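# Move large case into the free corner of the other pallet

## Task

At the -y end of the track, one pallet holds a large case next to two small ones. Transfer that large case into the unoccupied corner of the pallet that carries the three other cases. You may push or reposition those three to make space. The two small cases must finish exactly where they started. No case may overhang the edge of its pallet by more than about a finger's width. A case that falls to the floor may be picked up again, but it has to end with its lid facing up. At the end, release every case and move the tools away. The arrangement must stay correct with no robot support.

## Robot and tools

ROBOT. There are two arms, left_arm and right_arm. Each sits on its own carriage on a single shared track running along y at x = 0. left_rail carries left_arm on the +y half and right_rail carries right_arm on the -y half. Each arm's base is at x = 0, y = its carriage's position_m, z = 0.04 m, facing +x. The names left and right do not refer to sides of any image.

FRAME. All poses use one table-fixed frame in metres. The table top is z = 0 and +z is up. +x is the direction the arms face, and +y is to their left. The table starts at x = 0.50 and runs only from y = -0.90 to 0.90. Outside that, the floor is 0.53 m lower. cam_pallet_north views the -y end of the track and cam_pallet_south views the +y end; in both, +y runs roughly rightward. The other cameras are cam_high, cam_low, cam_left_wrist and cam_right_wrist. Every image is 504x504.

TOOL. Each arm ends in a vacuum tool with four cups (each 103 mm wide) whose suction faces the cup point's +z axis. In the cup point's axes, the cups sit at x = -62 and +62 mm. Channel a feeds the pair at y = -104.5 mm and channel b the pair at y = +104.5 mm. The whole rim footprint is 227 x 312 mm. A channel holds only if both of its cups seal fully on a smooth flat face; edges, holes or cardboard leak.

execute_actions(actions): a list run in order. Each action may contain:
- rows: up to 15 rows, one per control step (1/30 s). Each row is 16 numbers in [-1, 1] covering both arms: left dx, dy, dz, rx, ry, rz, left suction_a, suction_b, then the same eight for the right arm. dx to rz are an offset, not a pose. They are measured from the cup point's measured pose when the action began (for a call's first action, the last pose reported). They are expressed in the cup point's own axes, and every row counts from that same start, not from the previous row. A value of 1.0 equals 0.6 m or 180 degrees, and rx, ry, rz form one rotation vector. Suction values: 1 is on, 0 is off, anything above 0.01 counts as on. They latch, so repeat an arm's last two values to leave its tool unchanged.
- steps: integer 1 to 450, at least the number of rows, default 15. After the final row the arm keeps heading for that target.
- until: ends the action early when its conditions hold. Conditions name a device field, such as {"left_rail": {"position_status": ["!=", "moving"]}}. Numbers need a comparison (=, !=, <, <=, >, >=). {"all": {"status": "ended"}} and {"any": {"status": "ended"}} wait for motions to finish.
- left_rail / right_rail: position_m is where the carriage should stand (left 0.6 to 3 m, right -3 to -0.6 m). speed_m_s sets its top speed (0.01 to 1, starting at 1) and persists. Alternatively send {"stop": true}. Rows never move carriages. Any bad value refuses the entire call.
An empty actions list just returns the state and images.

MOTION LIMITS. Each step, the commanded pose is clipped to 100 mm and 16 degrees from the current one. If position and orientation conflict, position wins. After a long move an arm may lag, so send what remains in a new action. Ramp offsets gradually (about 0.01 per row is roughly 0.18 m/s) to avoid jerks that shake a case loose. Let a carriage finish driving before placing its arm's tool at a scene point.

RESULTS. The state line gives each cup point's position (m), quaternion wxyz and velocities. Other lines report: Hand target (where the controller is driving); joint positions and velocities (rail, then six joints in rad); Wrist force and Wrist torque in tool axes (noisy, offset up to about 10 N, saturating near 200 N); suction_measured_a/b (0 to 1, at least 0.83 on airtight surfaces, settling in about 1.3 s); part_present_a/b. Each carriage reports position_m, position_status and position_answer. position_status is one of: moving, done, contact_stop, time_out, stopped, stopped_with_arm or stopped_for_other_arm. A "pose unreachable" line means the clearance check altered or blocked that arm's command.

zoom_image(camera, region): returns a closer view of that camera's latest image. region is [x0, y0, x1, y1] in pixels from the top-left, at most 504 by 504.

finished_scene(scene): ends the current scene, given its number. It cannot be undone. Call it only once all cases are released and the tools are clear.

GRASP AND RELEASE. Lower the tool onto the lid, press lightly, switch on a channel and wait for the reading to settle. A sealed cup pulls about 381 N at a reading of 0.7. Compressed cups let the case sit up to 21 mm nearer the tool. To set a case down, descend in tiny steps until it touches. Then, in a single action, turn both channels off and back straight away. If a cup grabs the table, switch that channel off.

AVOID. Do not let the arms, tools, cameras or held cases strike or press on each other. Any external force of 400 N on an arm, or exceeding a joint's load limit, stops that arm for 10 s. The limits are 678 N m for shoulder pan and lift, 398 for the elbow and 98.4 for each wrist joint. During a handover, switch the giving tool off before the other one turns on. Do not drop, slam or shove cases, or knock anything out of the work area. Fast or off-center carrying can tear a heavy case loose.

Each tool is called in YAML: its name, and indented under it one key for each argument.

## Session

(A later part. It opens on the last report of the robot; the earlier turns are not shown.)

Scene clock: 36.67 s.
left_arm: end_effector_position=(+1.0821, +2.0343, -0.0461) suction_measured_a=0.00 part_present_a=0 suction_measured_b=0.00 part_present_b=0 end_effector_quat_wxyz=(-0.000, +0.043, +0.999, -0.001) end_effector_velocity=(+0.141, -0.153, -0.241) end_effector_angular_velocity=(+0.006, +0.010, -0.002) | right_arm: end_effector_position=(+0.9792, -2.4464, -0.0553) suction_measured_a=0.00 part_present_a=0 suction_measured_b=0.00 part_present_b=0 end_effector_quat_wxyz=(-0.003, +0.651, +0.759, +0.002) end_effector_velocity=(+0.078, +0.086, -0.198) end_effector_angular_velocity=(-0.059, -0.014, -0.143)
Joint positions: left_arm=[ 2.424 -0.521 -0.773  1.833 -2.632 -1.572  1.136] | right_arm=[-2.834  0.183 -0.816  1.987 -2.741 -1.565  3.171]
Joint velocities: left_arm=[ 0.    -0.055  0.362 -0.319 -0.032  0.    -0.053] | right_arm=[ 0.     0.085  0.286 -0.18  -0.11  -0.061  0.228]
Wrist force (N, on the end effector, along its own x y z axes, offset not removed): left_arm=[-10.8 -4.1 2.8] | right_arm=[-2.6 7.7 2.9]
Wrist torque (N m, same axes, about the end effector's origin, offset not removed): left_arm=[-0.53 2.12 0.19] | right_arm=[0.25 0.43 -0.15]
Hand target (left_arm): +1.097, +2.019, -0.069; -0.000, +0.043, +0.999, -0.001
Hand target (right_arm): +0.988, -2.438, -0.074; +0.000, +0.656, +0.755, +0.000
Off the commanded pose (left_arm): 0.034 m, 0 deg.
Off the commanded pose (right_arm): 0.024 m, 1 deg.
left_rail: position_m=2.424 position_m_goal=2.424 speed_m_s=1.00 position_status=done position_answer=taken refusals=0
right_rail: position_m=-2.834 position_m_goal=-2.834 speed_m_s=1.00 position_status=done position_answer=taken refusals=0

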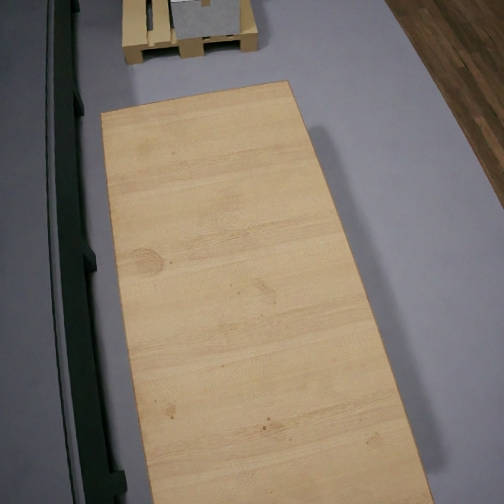

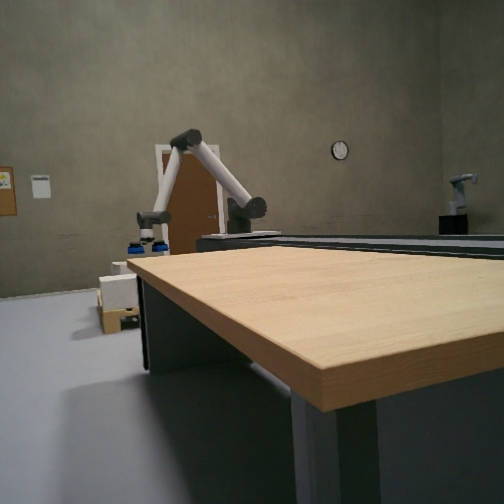

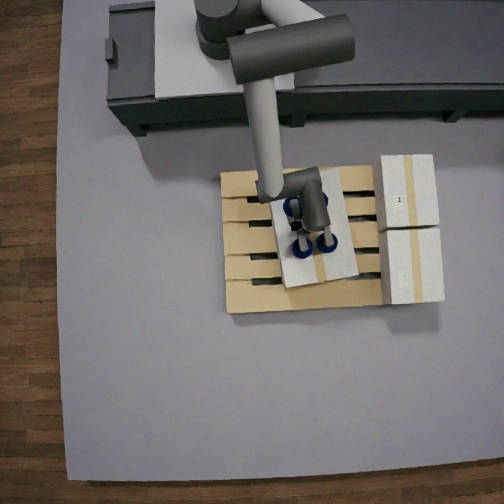

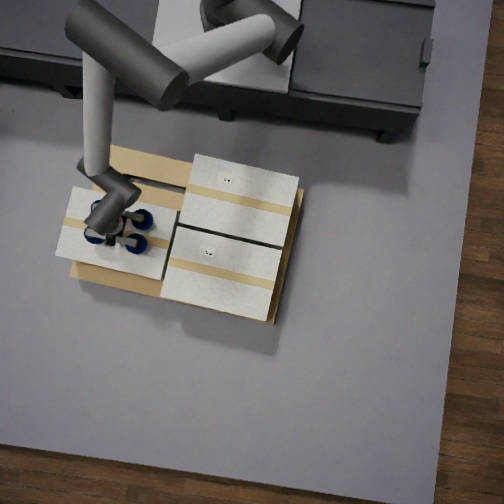

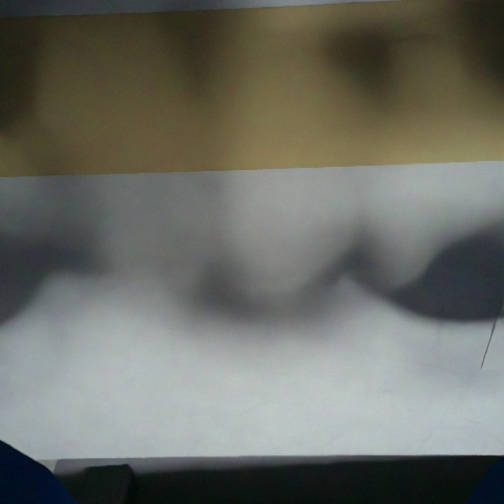

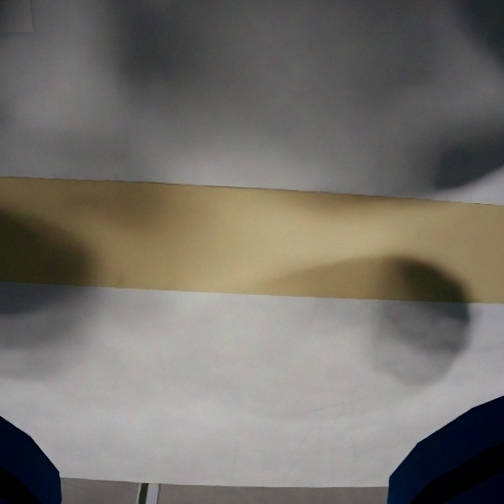

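execute_actions:
  actions: []

Scene clock: 36.80 s.
left_arm: end_effector_position=(+1.0937, +2.0225, -0.0641) suction_measured_a=0.00 part_present_a=0 suction_measured_b=0.00 part_present_b=0 end_effector_quat_wxyz=(-0.000, +0.043, +0.999, -0.000) end_effector_velocity=(+0.041, -0.040, -0.061) end_effector_angular_velocity=(+0.001, +0.001, +0.000) | right_arm: end_effector_position=(+0.9858, -2.4398, -0.0699) suction_measured_a=0.00 part_present_a=0 suction_measured_b=0.00 part_present_b=0 end_effector_quat_wxyz=(-0.001, +0.655, +0.756, +0.001) end_effector_velocity=(+0.023, +0.023, -0.049) end_effector_angular_velocity=(-0.015, -0.006, -0.036)
Joint positions: left_arm=[ 2.424 -0.525 -0.745  1.807 -2.633 -1.572  1.133] | right_arm=[-2.834  0.189 -0.795  1.972 -2.749 -1.569  3.188]
Joint velocities: left_arm=[ 0.    -0.012  0.094 -0.091 -0.002  0.    -0.012] | right_arm=[ 0.     0.021  0.072 -0.052 -0.024 -0.016  0.058]
Wrist force (N, on the end effector, along its own x y z axes, offset not removed): left_arm=[-8.0 -5.7 -0.7] | right_arm=[-1.3 0.7 -0.5]
Wrist torque (N m, same axes, about the end effector's origin, offset not removed): left_arm=[-0.74 1.67 0.09] | right_arm=[-0.59 0.61 0.12]
Hand target (left_arm): +1.097, +2.019, -0.069; -0.000, +0.043, +0.999, -0.001
Hand target (right_arm): +0.988, -2.438, -0.074; +0.000, +0.656, +0.755, +0.000
Off the commanded pose (left_arm): 0.010 m, 0 deg.
Off the commanded pose (right_arm): 0.006 m, 0 deg.
left_rail: position_m=2.424 position_m_goal=2.424 speed_m_s=1.00 position_status=done position_answer=taken refusals=0
right_rail: position_m=-2.834 position_m_goal=-2.834 speed_m_s=1.00 position_status=done position_answer=taken refusals=0

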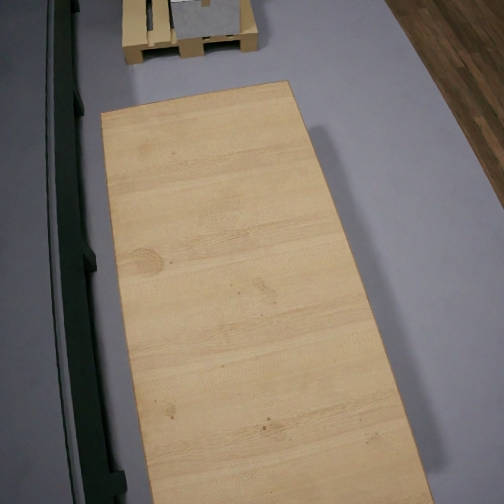

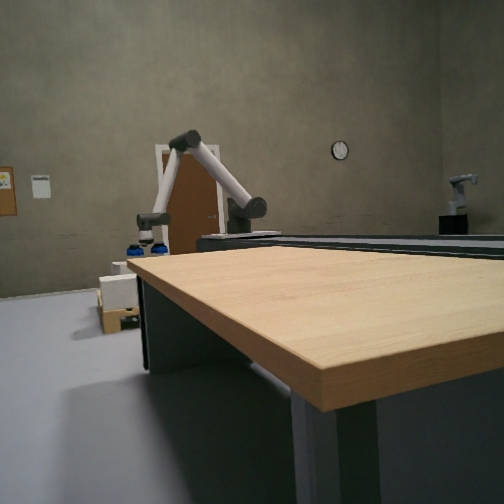

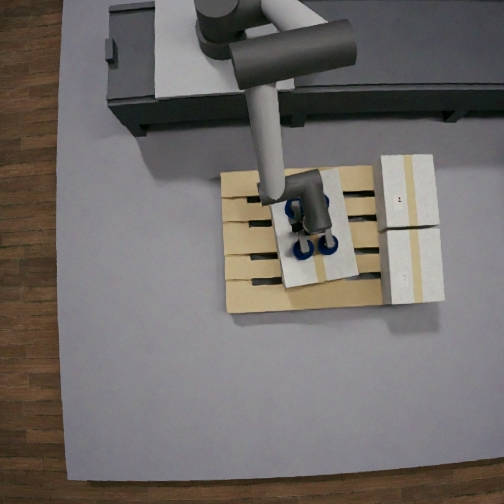

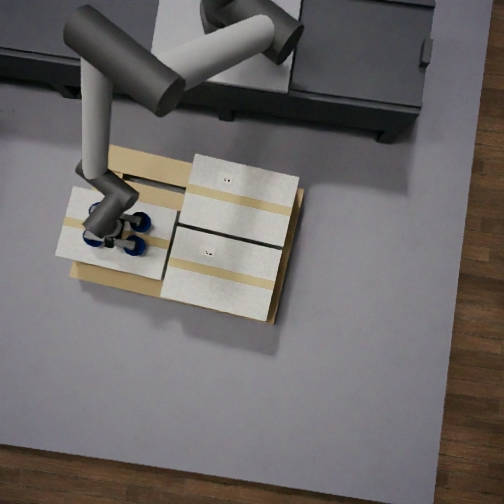

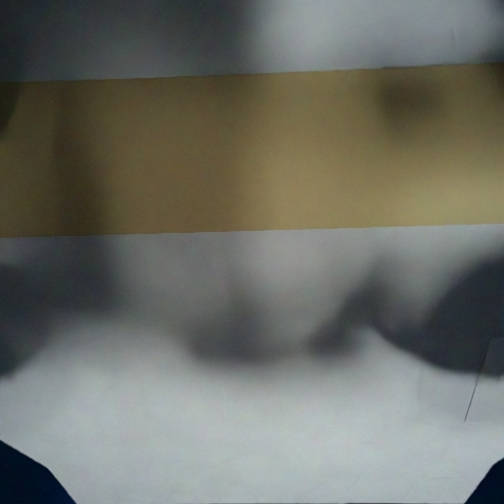

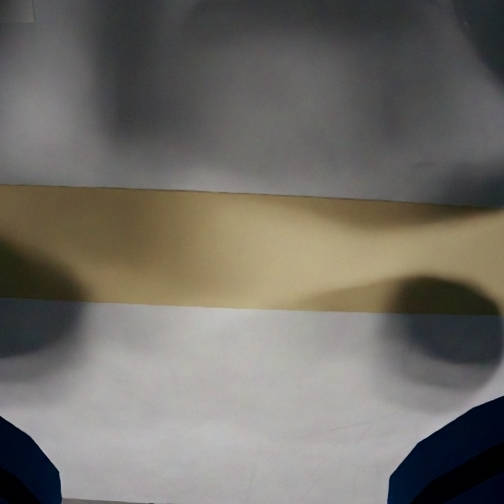

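zoom_image:
  camera: "cam_pallet_south"
  region: [40, 150, 200, 310]

zoom_image:
  camera: "cam_pallet_north"
  region: [240, 150, 400, 310]

Region (40, 150, 200, 310) of cam_pallet_south's 504x504 image, scaled by 3.150, with more detail than that image has.

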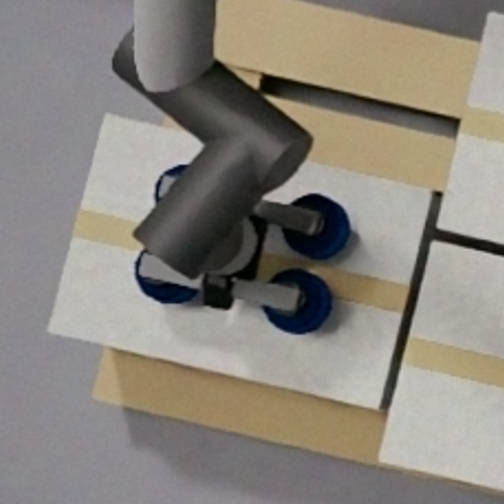

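Region (240, 150, 400, 310) of cam_pallet_north's 504x504 image, scaled by 3.150, with more detail than that image has.

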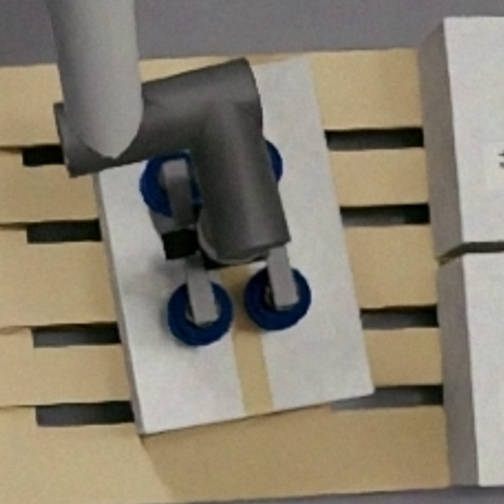

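execute_actions:
  actions:
    - {"rows": [[-0.003,-0.001,0.008,0,0,0,0,0,0.002,0.002,0.008,0,0,0,1,1],[-0.010,-0.004,0.010,0,0,0,0,0,0.004,0.003,0.012,0,0,0.001,1,1],[-0.019,-0.007,0.013,0,0,0,0,0,0.005,0.004,0.018,0,-0.001,0.001,1,1],[-0.027,-0.010,0.017,0,0,0,0,0,0.0057,0.0045,0.026,0,-0.001,0.001,1,1],[-0.030,-0.011,0.023,0,0,0,0,0,0.0057,0.0045,0.034,0,-0.001,0.001,1,1],[-0.030,-0.011,0.031,0,0,0,1,1,0.0057,0.0045,0.043,0,-0.001,0.001,1,1],[-0.030,-0.011,0.040,0,0,0,1,1,0.0057,0.0045,0.051,0,-0.001,0.001,1,1],[-0.030,-0.011,0.050,0,0,0,1,1,0.0057,0.0045,0.057,0,-0.001,0.001,1,1],[-0.030,-0.011,0.059,0,0,0,1,1,0.0057,0.0045,0.060,0,-0.001,0.001,1,1],[-0.030,-0.011,0.066,0,0,0,1,1,0.0057,0.0045,0.062,0,-0.001,0.001,1,1],[-0.030,-0.011,0.071,0,0,0,1,1,0.0057,0.0045,0.062,0,-0.001,0.001,1,1],[-0.030,-0.011,0.073,0,0,0,1,1,0.0057,0.0045,0.062,0,-0.001,0.001,1,1]], "steps": 12}

Scene clock: 40.30 s.
left_arm: end_effector_position=(+1.1097, +2.0146, -0.0939) suction_measured_a=0.00 part_present_a=0 suction_measured_b=0.00 part_present_b=0 end_effector_quat_wxyz=(-0.000, +0.043, +0.999, -0.000) end_effector_velocity=(+0.008, -0.003, -0.126) end_effector_angular_velocity=(+0.002, +0.003, +0.000) | right_arm: end_effector_position=(+0.9875, -2.4362, -0.1012) suction_measured_a=0.00 part_present_a=0 suction_measured_b=0.00 part_present_b=0 end_effector_quat_wxyz=(+0.000, +0.656, +0.755, -0.000) end_effector_velocity=(+0.000, +0.001, -0.066) end_effector_angular_velocity=(-0.002, +0.001, -0.001)
Joint positions: left_arm=[ 2.424 -0.524 -0.704  1.775 -2.642 -1.572  1.134] | right_arm=[-2.834  0.193 -0.757  1.963 -2.777 -1.572  3.196]
Joint velocities: left_arm=[ 0.     0.002  0.137 -0.033 -0.1    0.     0.002] | right_arm=[ 0.     0.002  0.078 -0.012 -0.064 -0.002  0.002]
Wrist force (N, on the end effector, along its own x y z axes, offset not removed): left_arm=[-6.8 0.6 -1.1] | right_arm=[0.0 -6.5 -4.9]
Wrist torque (N m, same axes, about the end effector's origin, offset not removed): left_arm=[0.06 1.63 0.16] | right_arm=[-1.28 -0.13 0.16]
Hand target (left_arm): +1.111, +2.015, -0.108; -0.000, +0.043, +0.999, -0.000
Hand target (right_arm): +0.988, -2.436, -0.107; +0.001, +0.656, +0.755, -0.000
Off the commanded pose (left_arm): 0.014 m, 0 deg.
Off the commanded pose (right_arm): 0.006 m, 0 deg.
left_rail: position_m=2.424 position_m_goal=2.424 speed_m_s=1.00 position_status=done position_answer=taken refusals=0
right_rail: position_m=-2.834 position_m_goal=-2.834 speed_m_s=1.00 position_status=done position_answer=taken refusals=0

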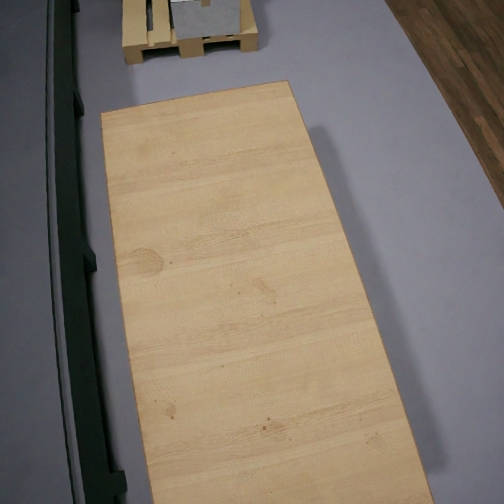

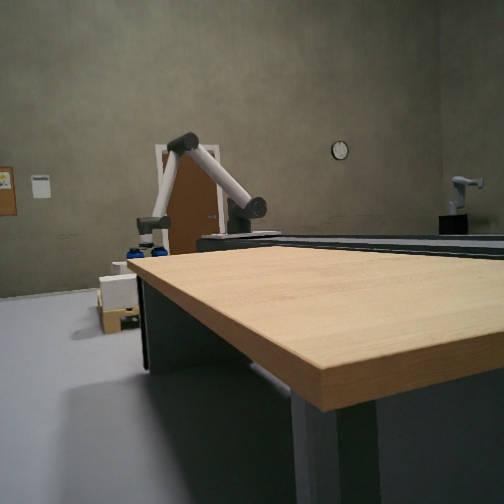

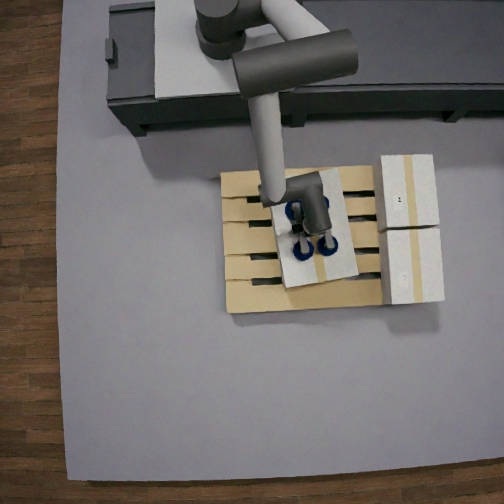

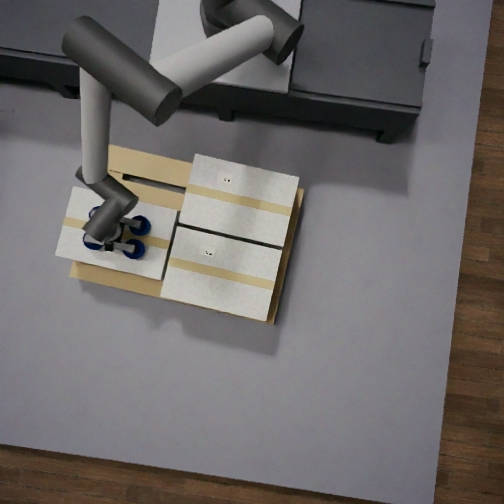

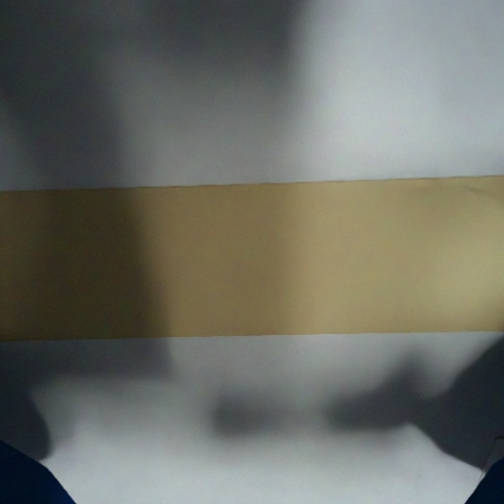

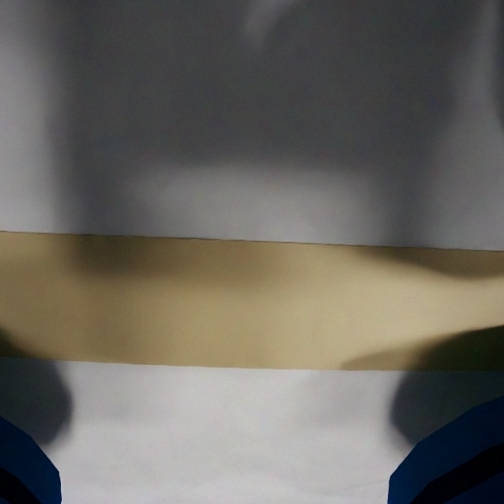

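execute_actions:
  actions: []

Scene clock: 41.00 s.
left_arm: end_effector_position=(+1.1108, +2.0145, -0.1077) suction_measured_a=0.00 part_present_a=0 suction_measured_b=0.00 part_present_b=0 end_effector_quat_wxyz=(-0.000, +0.043, +0.999, -0.000) end_effector_velocity=(+0.000, +0.000, -0.000) end_effector_angular_velocity=(+0.000, +0.000, +0.000) | right_arm: end_effector_position=(+0.9878, -2.4360, -0.1071) suction_measured_a=0.00 part_present_a=0 suction_measured_b=0.00 part_present_b=0 end_effector_quat_wxyz=(+0.001, +0.656, +0.755, -0.000) end_effector_velocity=(-0.000, +0.000, -0.000) end_effector_angular_velocity=(-0.000, +0.000, +0.000)
Joint positions: left_arm=[ 2.424 -0.524 -0.689  1.771 -2.653 -1.572  1.134] | right_arm=[-2.834  0.194 -0.75   1.962 -2.783 -1.572  3.196]
Joint velocities: left_arm=[ 0.  0.  0. -0. -0. -0.  0.] | right_arm=[ 0.  0.  0. -0. -0. -0.  0.]
Wrist force (N, on the end effector, along its own x y z axes, offset not removed): left_arm=[-2.8 -0.7 -1.4] | right_arm=[-3.7 2.1 -4.0]
Wrist torque (N m, same axes, about the end effector's origin, offset not removed): left_arm=[-0.09 1.21 0.06] | right_arm=[-0.46 0.60 0.11]
Hand target (left_arm): +1.111, +2.015, -0.108; -0.000, +0.043, +0.999, -0.000
Hand target (right_arm): +0.988, -2.436, -0.107; +0.001, +0.656, +0.755, -0.000
Off the commanded pose (left_arm): 0.000 m, 0 deg.
Off the commanded pose (right_arm): 0.000 m, 0 deg.
left_rail: position_m=2.424 position_m_goal=2.424 speed_m_s=1.00 position_status=done position_answer=taken refusals=0
right_rail: position_m=-2.834 position_m_goal=-2.834 speed_m_s=1.00 position_status=done position_answer=taken refusals=0

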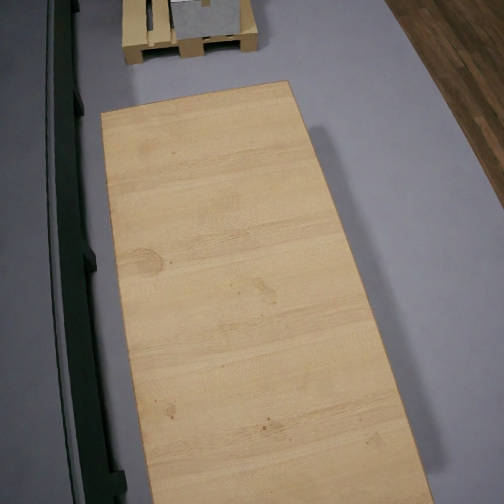

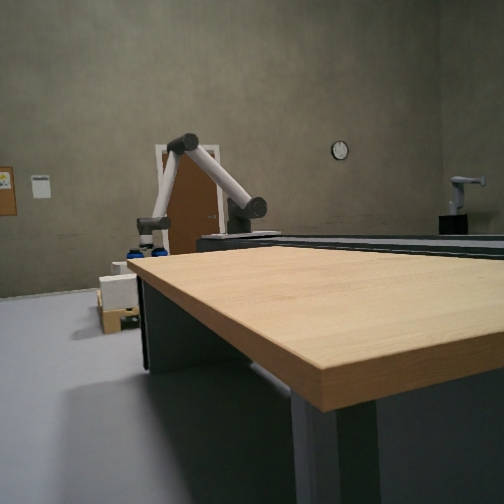

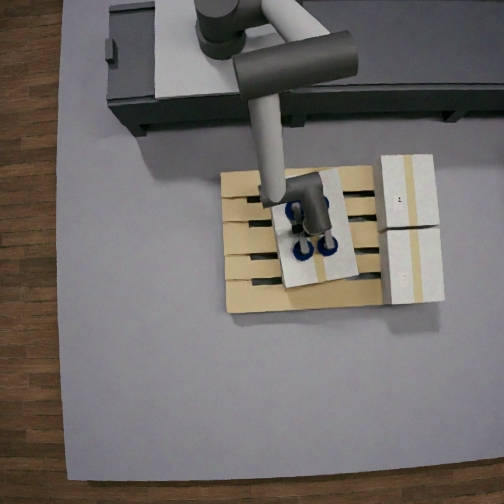

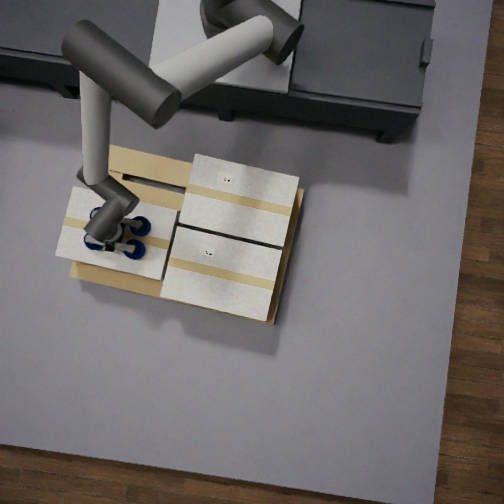

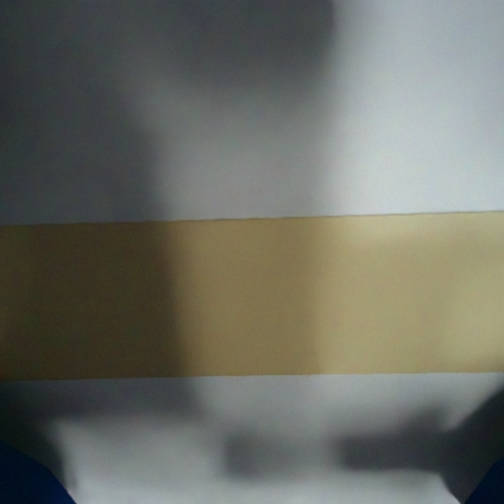

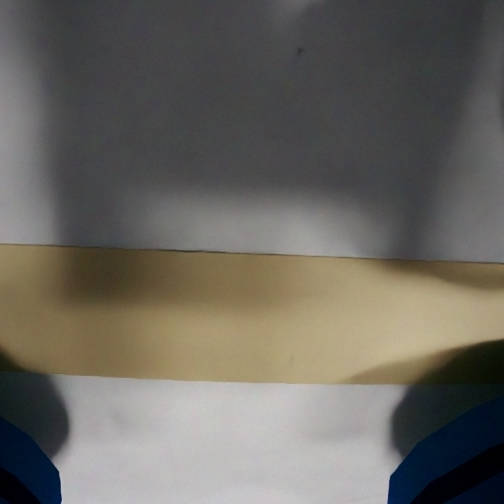

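execute_actions:
  actions:
    - {"rows": [[0,0,0.004,0,0,0,1,1,0,0,0.004,0,0,0,1,1],[0,0,0.009,0,0,0,1,1,0,0,0.009,0,0,0,1,1],[0,0,0.0135,0,0,0,1,1,0,0,0.0135,0,0,0,1,1]], "steps": 3}

Scene clock: 41.60 s.
left_arm: end_effector_position=(+1.1108, +2.0145, -0.1088) suction_measured_a=0.00 part_present_a=0 suction_measured_b=0.00 part_present_b=0 end_effector_quat_wxyz=(-0.000, +0.043, +0.999, -0.000) end_effector_velocity=(+0.000, -0.000, -0.034) end_effector_angular_velocity=(-0.000, -0.000, +0.000) | right_arm: end_effector_position=(+0.9879, -2.4360, -0.1083) suction_measured_a=0.00 part_present_a=0 suction_measured_b=0.00 part_present_b=0 end_effector_quat_wxyz=(+0.001, +0.656, +0.755, -0.000) end_effector_velocity=(+0.000, +0.000, -0.035) end_effector_angular_velocity=(+0.000, -0.000, -0.000)
Joint positions: left_arm=[ 2.424 -0.524 -0.687  1.771 -2.654 -1.572  1.134] | right_arm=[-2.834  0.194 -0.748  1.962 -2.785 -1.572  3.196]
Joint velocities: left_arm=[ 0.     0.     0.036 -0.005 -0.031 -0.    -0.   ] | right_arm=[ 0.    -0.     0.041 -0.006 -0.035 -0.     0.   ]
Wrist force (N, on the end effector, along its own x y z axes, offset not removed): left_arm=[-6.6 -1.8 -7.0] | right_arm=[-3.0 0.8 1.5]
Wrist torque (N m, same axes, about the end effector's origin, offset not removed): left_arm=[-0.19 1.68 0.20] | right_arm=[-0.47 0.51 -0.04]
Hand target (left_arm): +1.111, +2.015, -0.116; -0.000, +0.043, +0.999, -0.000
Hand target (right_arm): +0.988, -2.436, -0.115; +0.001, +0.656, +0.755, -0.000
Off the commanded pose (left_arm): 0.007 m, 0 deg.
Off the commanded pose (right_arm): 0.007 m, 0 deg.
left_rail: position_m=2.424 position_m_goal=2.424 speed_m_s=1.00 position_status=done position_answer=taken refusals=0
right_rail: position_m=-2.834 position_m_goal=-2.834 speed_m_s=1.00 position_status=done position_answer=taken refusals=0

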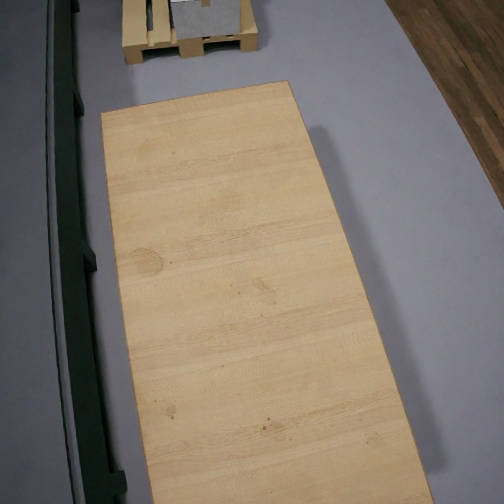

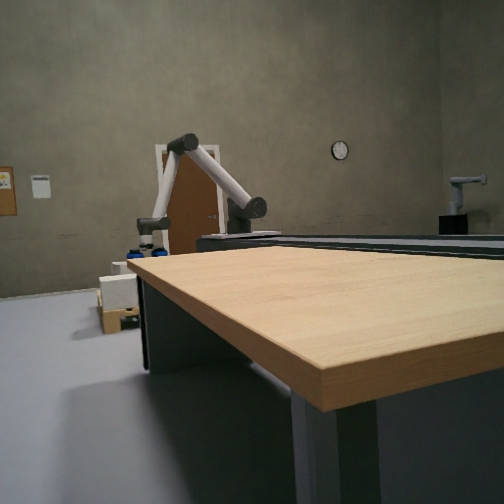

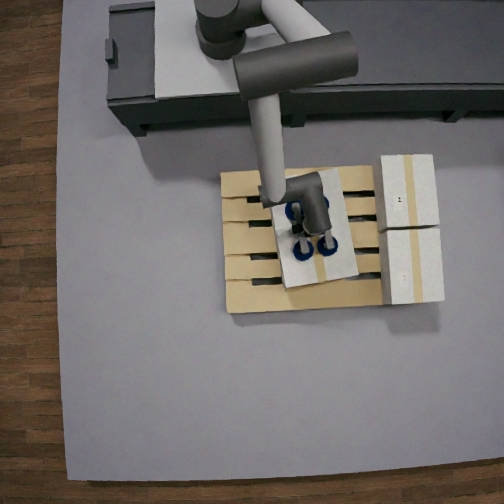

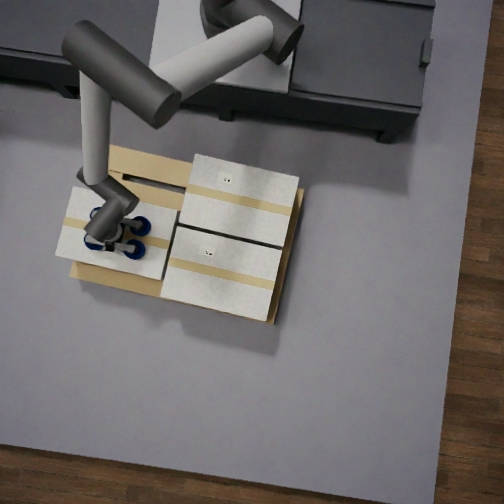

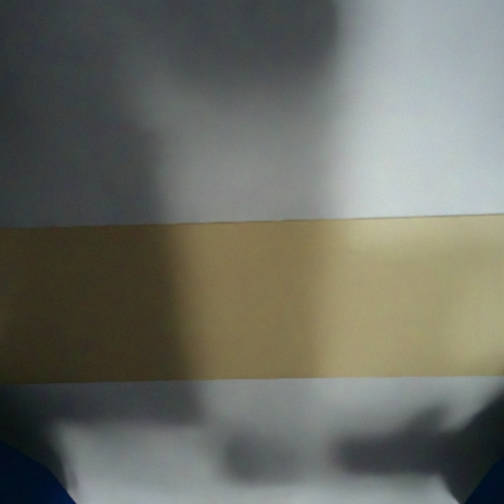

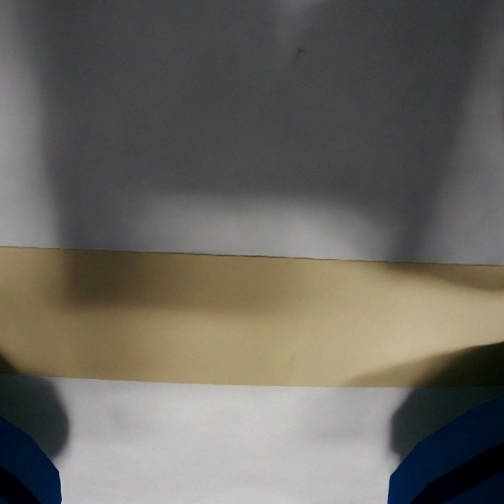

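execute_actions:
  actions: []

Scene clock: 41.80 s.
left_arm: end_effector_position=(+1.1107, +2.0146, -0.1149) suction_measured_a=0.00 part_present_a=0 suction_measured_b=0.00 part_present_b=0 end_effector_quat_wxyz=(-0.000, +0.043, +0.999, -0.000) end_effector_velocity=(-0.000, +0.000, -0.010) end_effector_angular_velocity=(+0.000, +0.000, +0.000) | right_arm: end_effector_position=(+0.9878, -2.4360, -0.1143) suction_measured_a=0.00 part_present_a=0 suction_measured_b=0.00 part_present_b=0 end_effector_quat_wxyz=(+0.001, +0.656, +0.755, -0.000) end_effector_velocity=(-0.000, -0.000, -0.010) end_effector_angular_velocity=(+0.000, -0.000, -0.000)
Joint positions: left_arm=[ 2.424 -0.524 -0.681  1.77  -2.659 -1.572  1.134] | right_arm=[-2.834  0.194 -0.741  1.961 -2.79  -1.572  3.196]
Joint velocities: left_arm=[ 0.     0.     0.011 -0.002 -0.009 -0.    -0.   ] | right_arm=[ 0.    -0.     0.012 -0.002 -0.01   0.    -0.   ]
Wrist force (N, on the end effector, along its own x y z axes, offset not removed): left_arm=[-2.9 -3.0 -0.9] | right_arm=[7.1 -0.7 -2.2]
Wrist torque (N m, same axes, about the end effector's origin, offset not removed): left_arm=[-0.38 1.20 0.22] | right_arm=[-0.51 -0.77 0.01]
Hand target (left_arm): +1.111, +2.015, -0.116; -0.000, +0.043, +0.999, -0.000
Hand target (right_arm): +0.988, -2.436, -0.115; +0.001, +0.656, +0.755, -0.000
Off the commanded pose (left_arm): 0.001 m, 0 deg.
Off the commanded pose (right_arm): 0.001 m, 0 deg.
left_rail: position_m=2.424 position_m_goal=2.424 speed_m_s=1.00 position_status=done position_answer=taken refusals=0
right_rail: position_m=-2.834 position_m_goal=-2.834 speed_m_s=1.00 position_status=done position_answer=taken refusals=0

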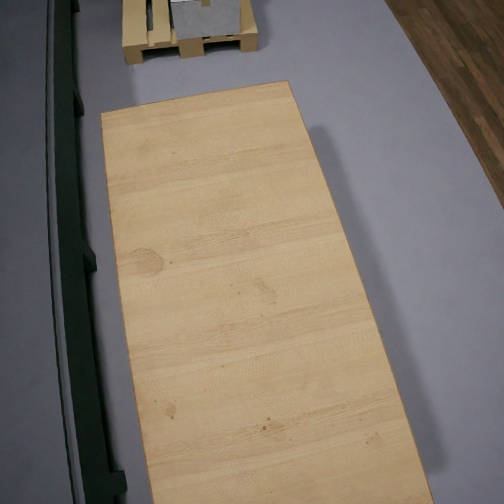

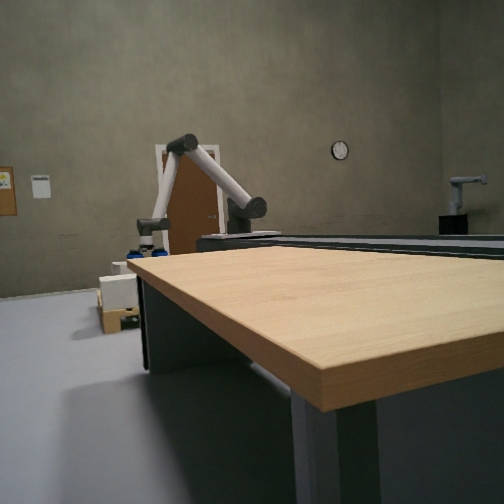

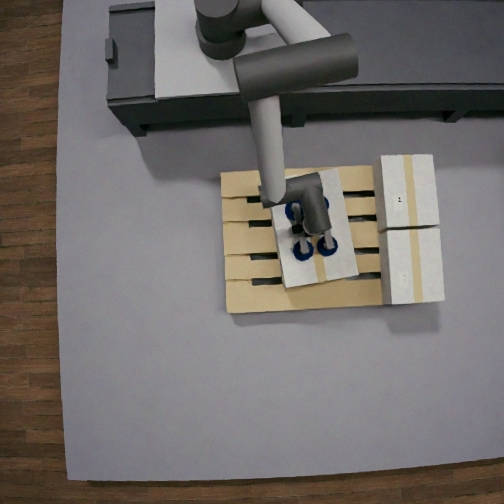

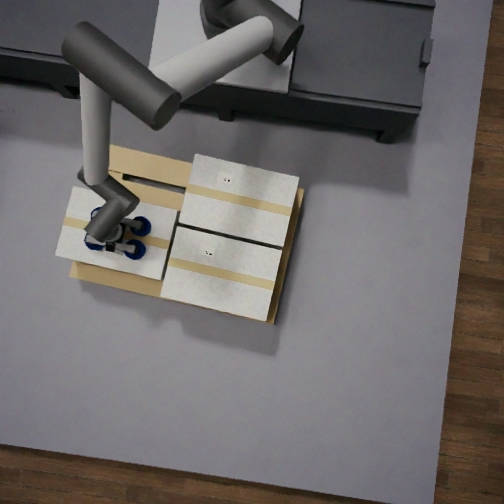

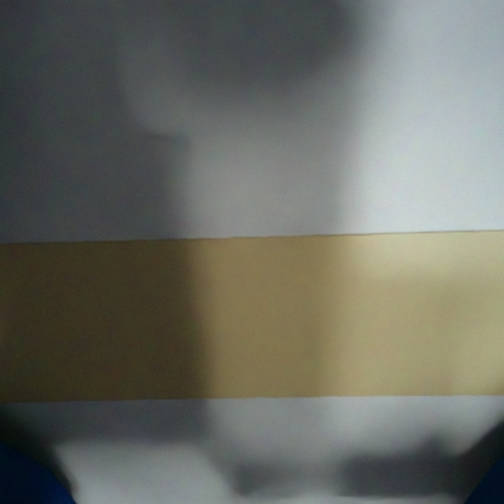

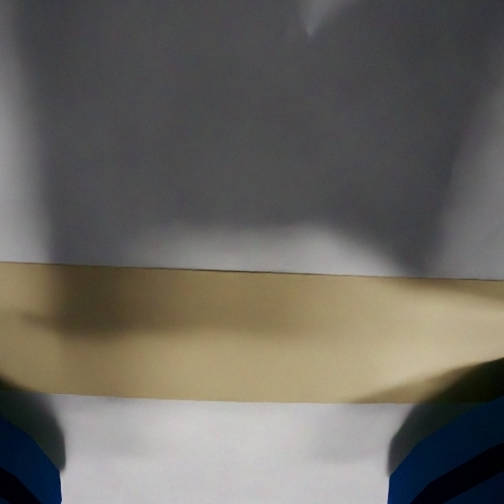

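zoom_image:
  camera: "cam_low"
  region: [90, 220, 200, 330]

Region (90, 220, 200, 330) of cam_low's 504x504 image, scaled by 4.582, with more detail than that image has.

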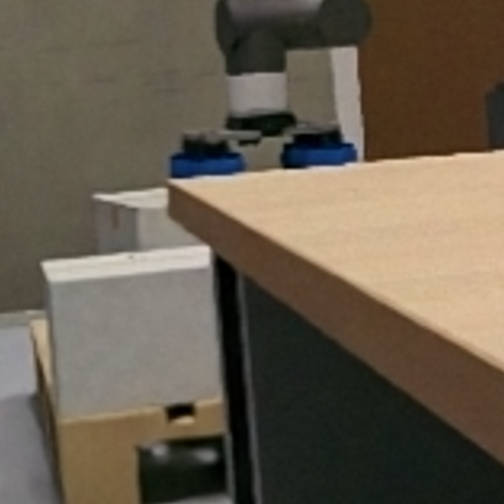

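execute_actions:
  actions:
    - {"rows": [[0,0,0.006,0,0,0,1,1,0,0,0.006,0,0,0,1,1],[0,0,0.013,0,0,0,1,1,0,0,0.013,0,0,0,1,1],[0,0,0.020,0,0,0,1,1,0,0,0.020,0,0,0,1,1],[0,0,0.025,0,0,0,1,1,0,0,0.025,0,0,0,1,1]], "steps": 4}

Scene clock: 42.80 s.
left_arm: end_effector_position=(+1.1108, +2.0145, -0.1191) suction_measured_a=0.00 part_present_a=0 suction_measured_b=0.00 part_present_b=0 end_effector_quat_wxyz=(-0.000, +0.043, +0.999, -0.000) end_effector_velocity=(-0.001, +0.000, -0.067) end_effector_angular_velocity=(+0.000, +0.001, -0.000) | right_arm: end_effector_position=(+0.9878, -2.4360, -0.1185) suction_measured_a=0.00 part_present_a=0 suction_measured_b=0.00 part_present_b=0 end_effector_quat_wxyz=(+0.001, +0.656, +0.755, -0.000) end_effector_velocity=(-0.001, -0.000, -0.068) end_effector_angular_velocity=(-0.000, +0.001, -0.000)
Joint positions: left_arm=[ 2.424 -0.524 -0.677  1.769 -2.663 -1.572  1.134] | right_arm=[-2.834  0.194 -0.736  1.96  -2.795 -1.572  3.196]
Joint velocities: left_arm=[ 0.    -0.     0.07  -0.011 -0.059  0.     0.   ] | right_arm=[ 0.    -0.     0.079 -0.011 -0.067  0.    -0.   ]
Wrist force (N, on the end effector, along its own x y z axes, offset not removed): left_arm=[-6.1 -2.4 -8.3] | right_arm=[-6.7 -1.3 0.8]
Wrist torque (N m, same axes, about the end effector's origin, offset not removed): left_arm=[-0.34 1.57 0.27] | right_arm=[-0.77 0.95 0.08]
Hand target (left_arm): +1.111, +2.015, -0.130; -0.000, +0.043, +0.999, -0.000
Hand target (right_arm): +0.988, -2.436, -0.129; +0.001, +0.656, +0.755, -0.001
Off the commanded pose (left_arm): 0.011 m, 0 deg.
Off the commanded pose (right_arm): 0.011 m, 0 deg.
left_rail: position_m=2.424 position_m_goal=2.424 speed_m_s=1.00 position_status=done position_answer=taken refusals=0
right_rail: position_m=-2.834 position_m_goal=-2.834 speed_m_s=1.00 position_status=done position_answer=taken refusals=0

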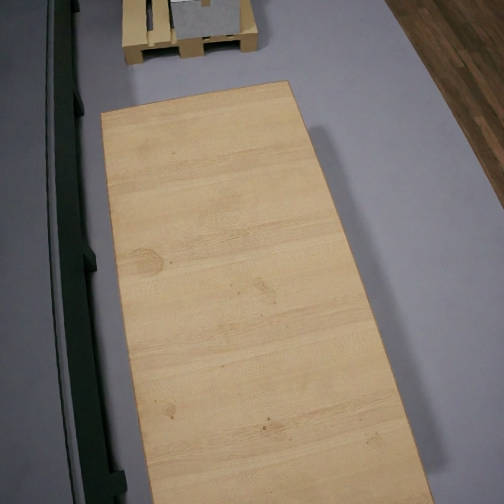

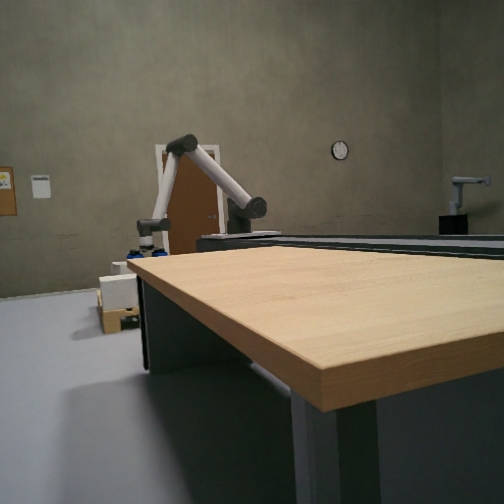

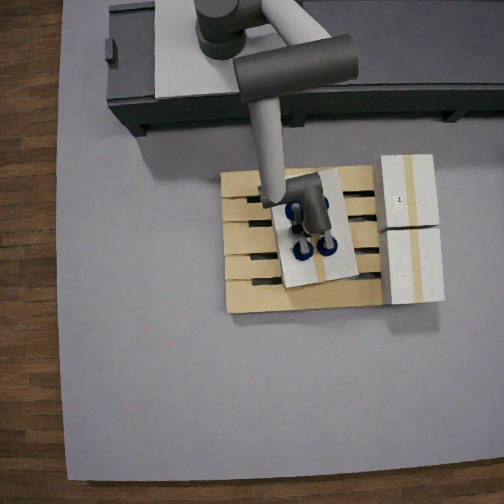

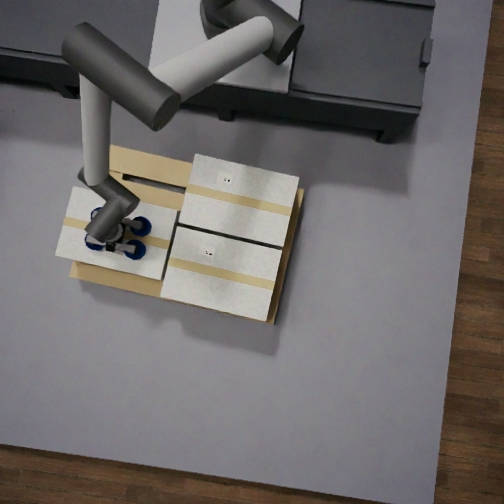

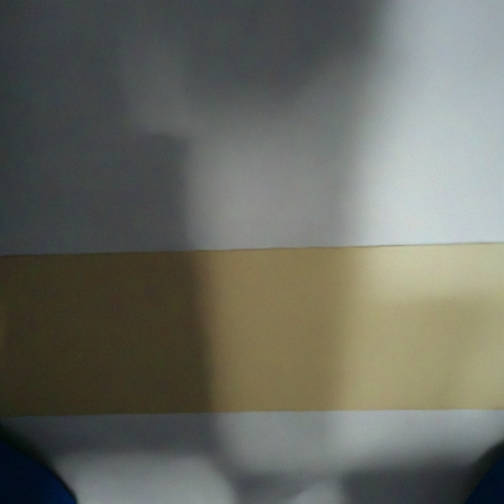

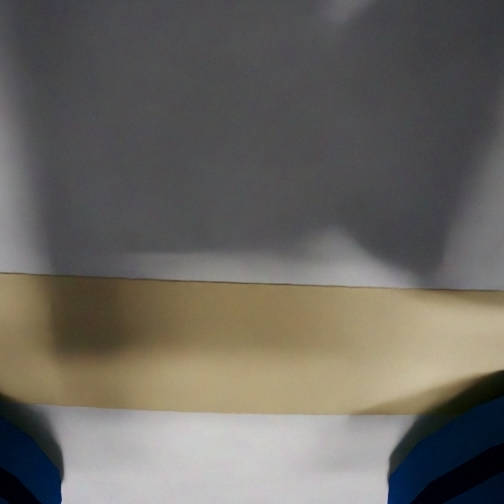

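execute_actions:
  actions: []

Scene clock: 43.00 s.
left_arm: end_effector_position=(+1.1108, +2.0146, -0.1284) suction_measured_a=0.61 part_present_a=1 suction_measured_b=0.60 part_present_b=1 end_effector_quat_wxyz=(-0.000, +0.043, +0.999, -0.001) end_effector_velocity=(+0.011, +0.006, -0.017) end_effector_angular_velocity=(+0.003, -0.018, +0.006) | right_arm: end_effector_position=(+0.9878, -2.4360, -0.1278) suction_measured_a=0.43 part_present_a=1 suction_measured_b=0.43 part_present_b=1 end_effector_quat_wxyz=(+0.001, +0.656, +0.755, -0.000) end_effector_velocity=(+0.027, +0.002, +0.005) end_effector_angular_velocity=(+0.001, -0.046, -0.000)
Joint positions: left_arm=[ 2.424 -0.524 -0.667  1.768 -2.671 -1.572  1.134] | right_arm=[-2.834  0.194 -0.725  1.958 -2.805 -1.573  3.196]
Joint velocities: left_arm=[ 0.     0.006  0.022 -0.01  -0.027  0.012 -0.   ] | right_arm=[ 0.    -0.     0.008 -0.022 -0.031 -0.008 -0.   ]
Wrist force (N, on the end effector, along its own x y z axes, offset not removed): left_arm=[-26.1 5.5 7.4] | right_arm=[-12.7 31.2 -17.9]
Wrist torque (N m, same axes, about the end effector's origin, offset not removed): left_arm=[-0.04 -3.40 0.45] | right_arm=[-12.09 -3.30 0.06]
Hand target (left_arm): +1.111, +2.015, -0.130; -0.000, +0.043, +0.999, -0.000
Hand target (right_arm): +0.988, -2.436, -0.129; +0.001, +0.656, +0.755, -0.001
Off the commanded pose (left_arm): 0.002 m, 0 deg.
Off the commanded pose (right_arm): 0.002 m, 0 deg.
left_rail: position_m=2.424 position_m_goal=2.424 speed_m_s=1.00 position_status=done position_answer=taken refusals=0
right_rail: position_m=-2.834 position_m_goal=-2.834 speed_m_s=1.00 position_status=done position_answer=taken refusals=0

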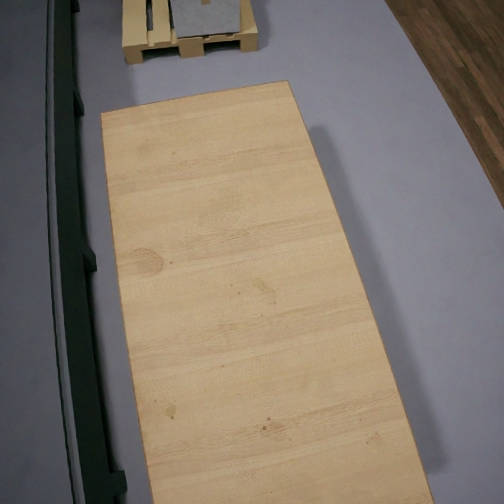

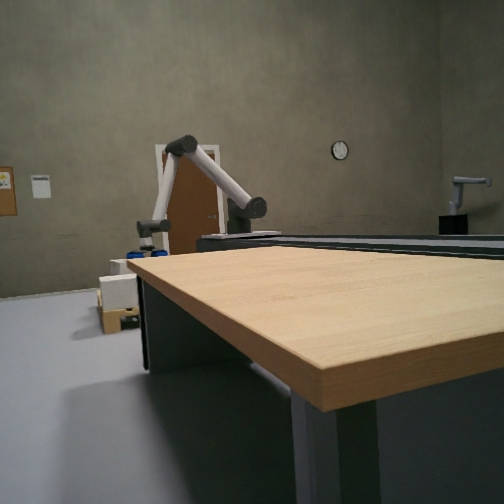

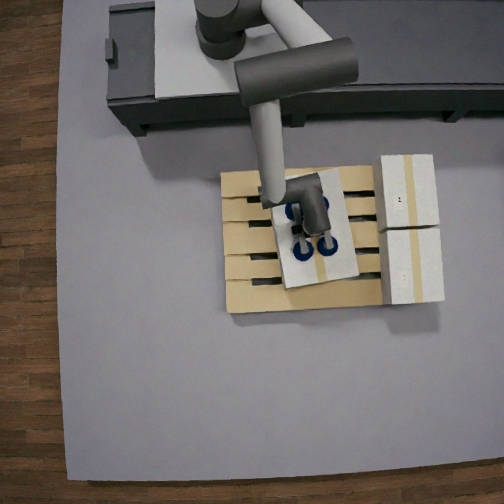

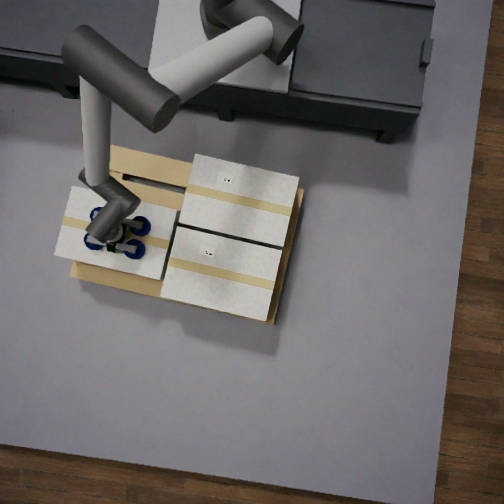

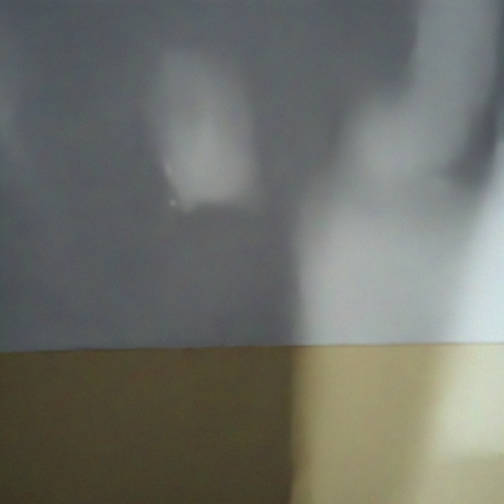

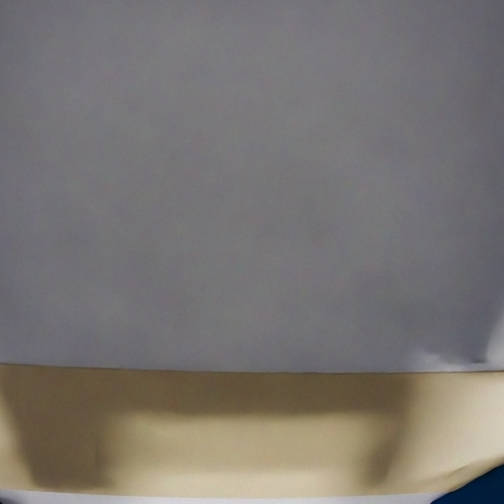

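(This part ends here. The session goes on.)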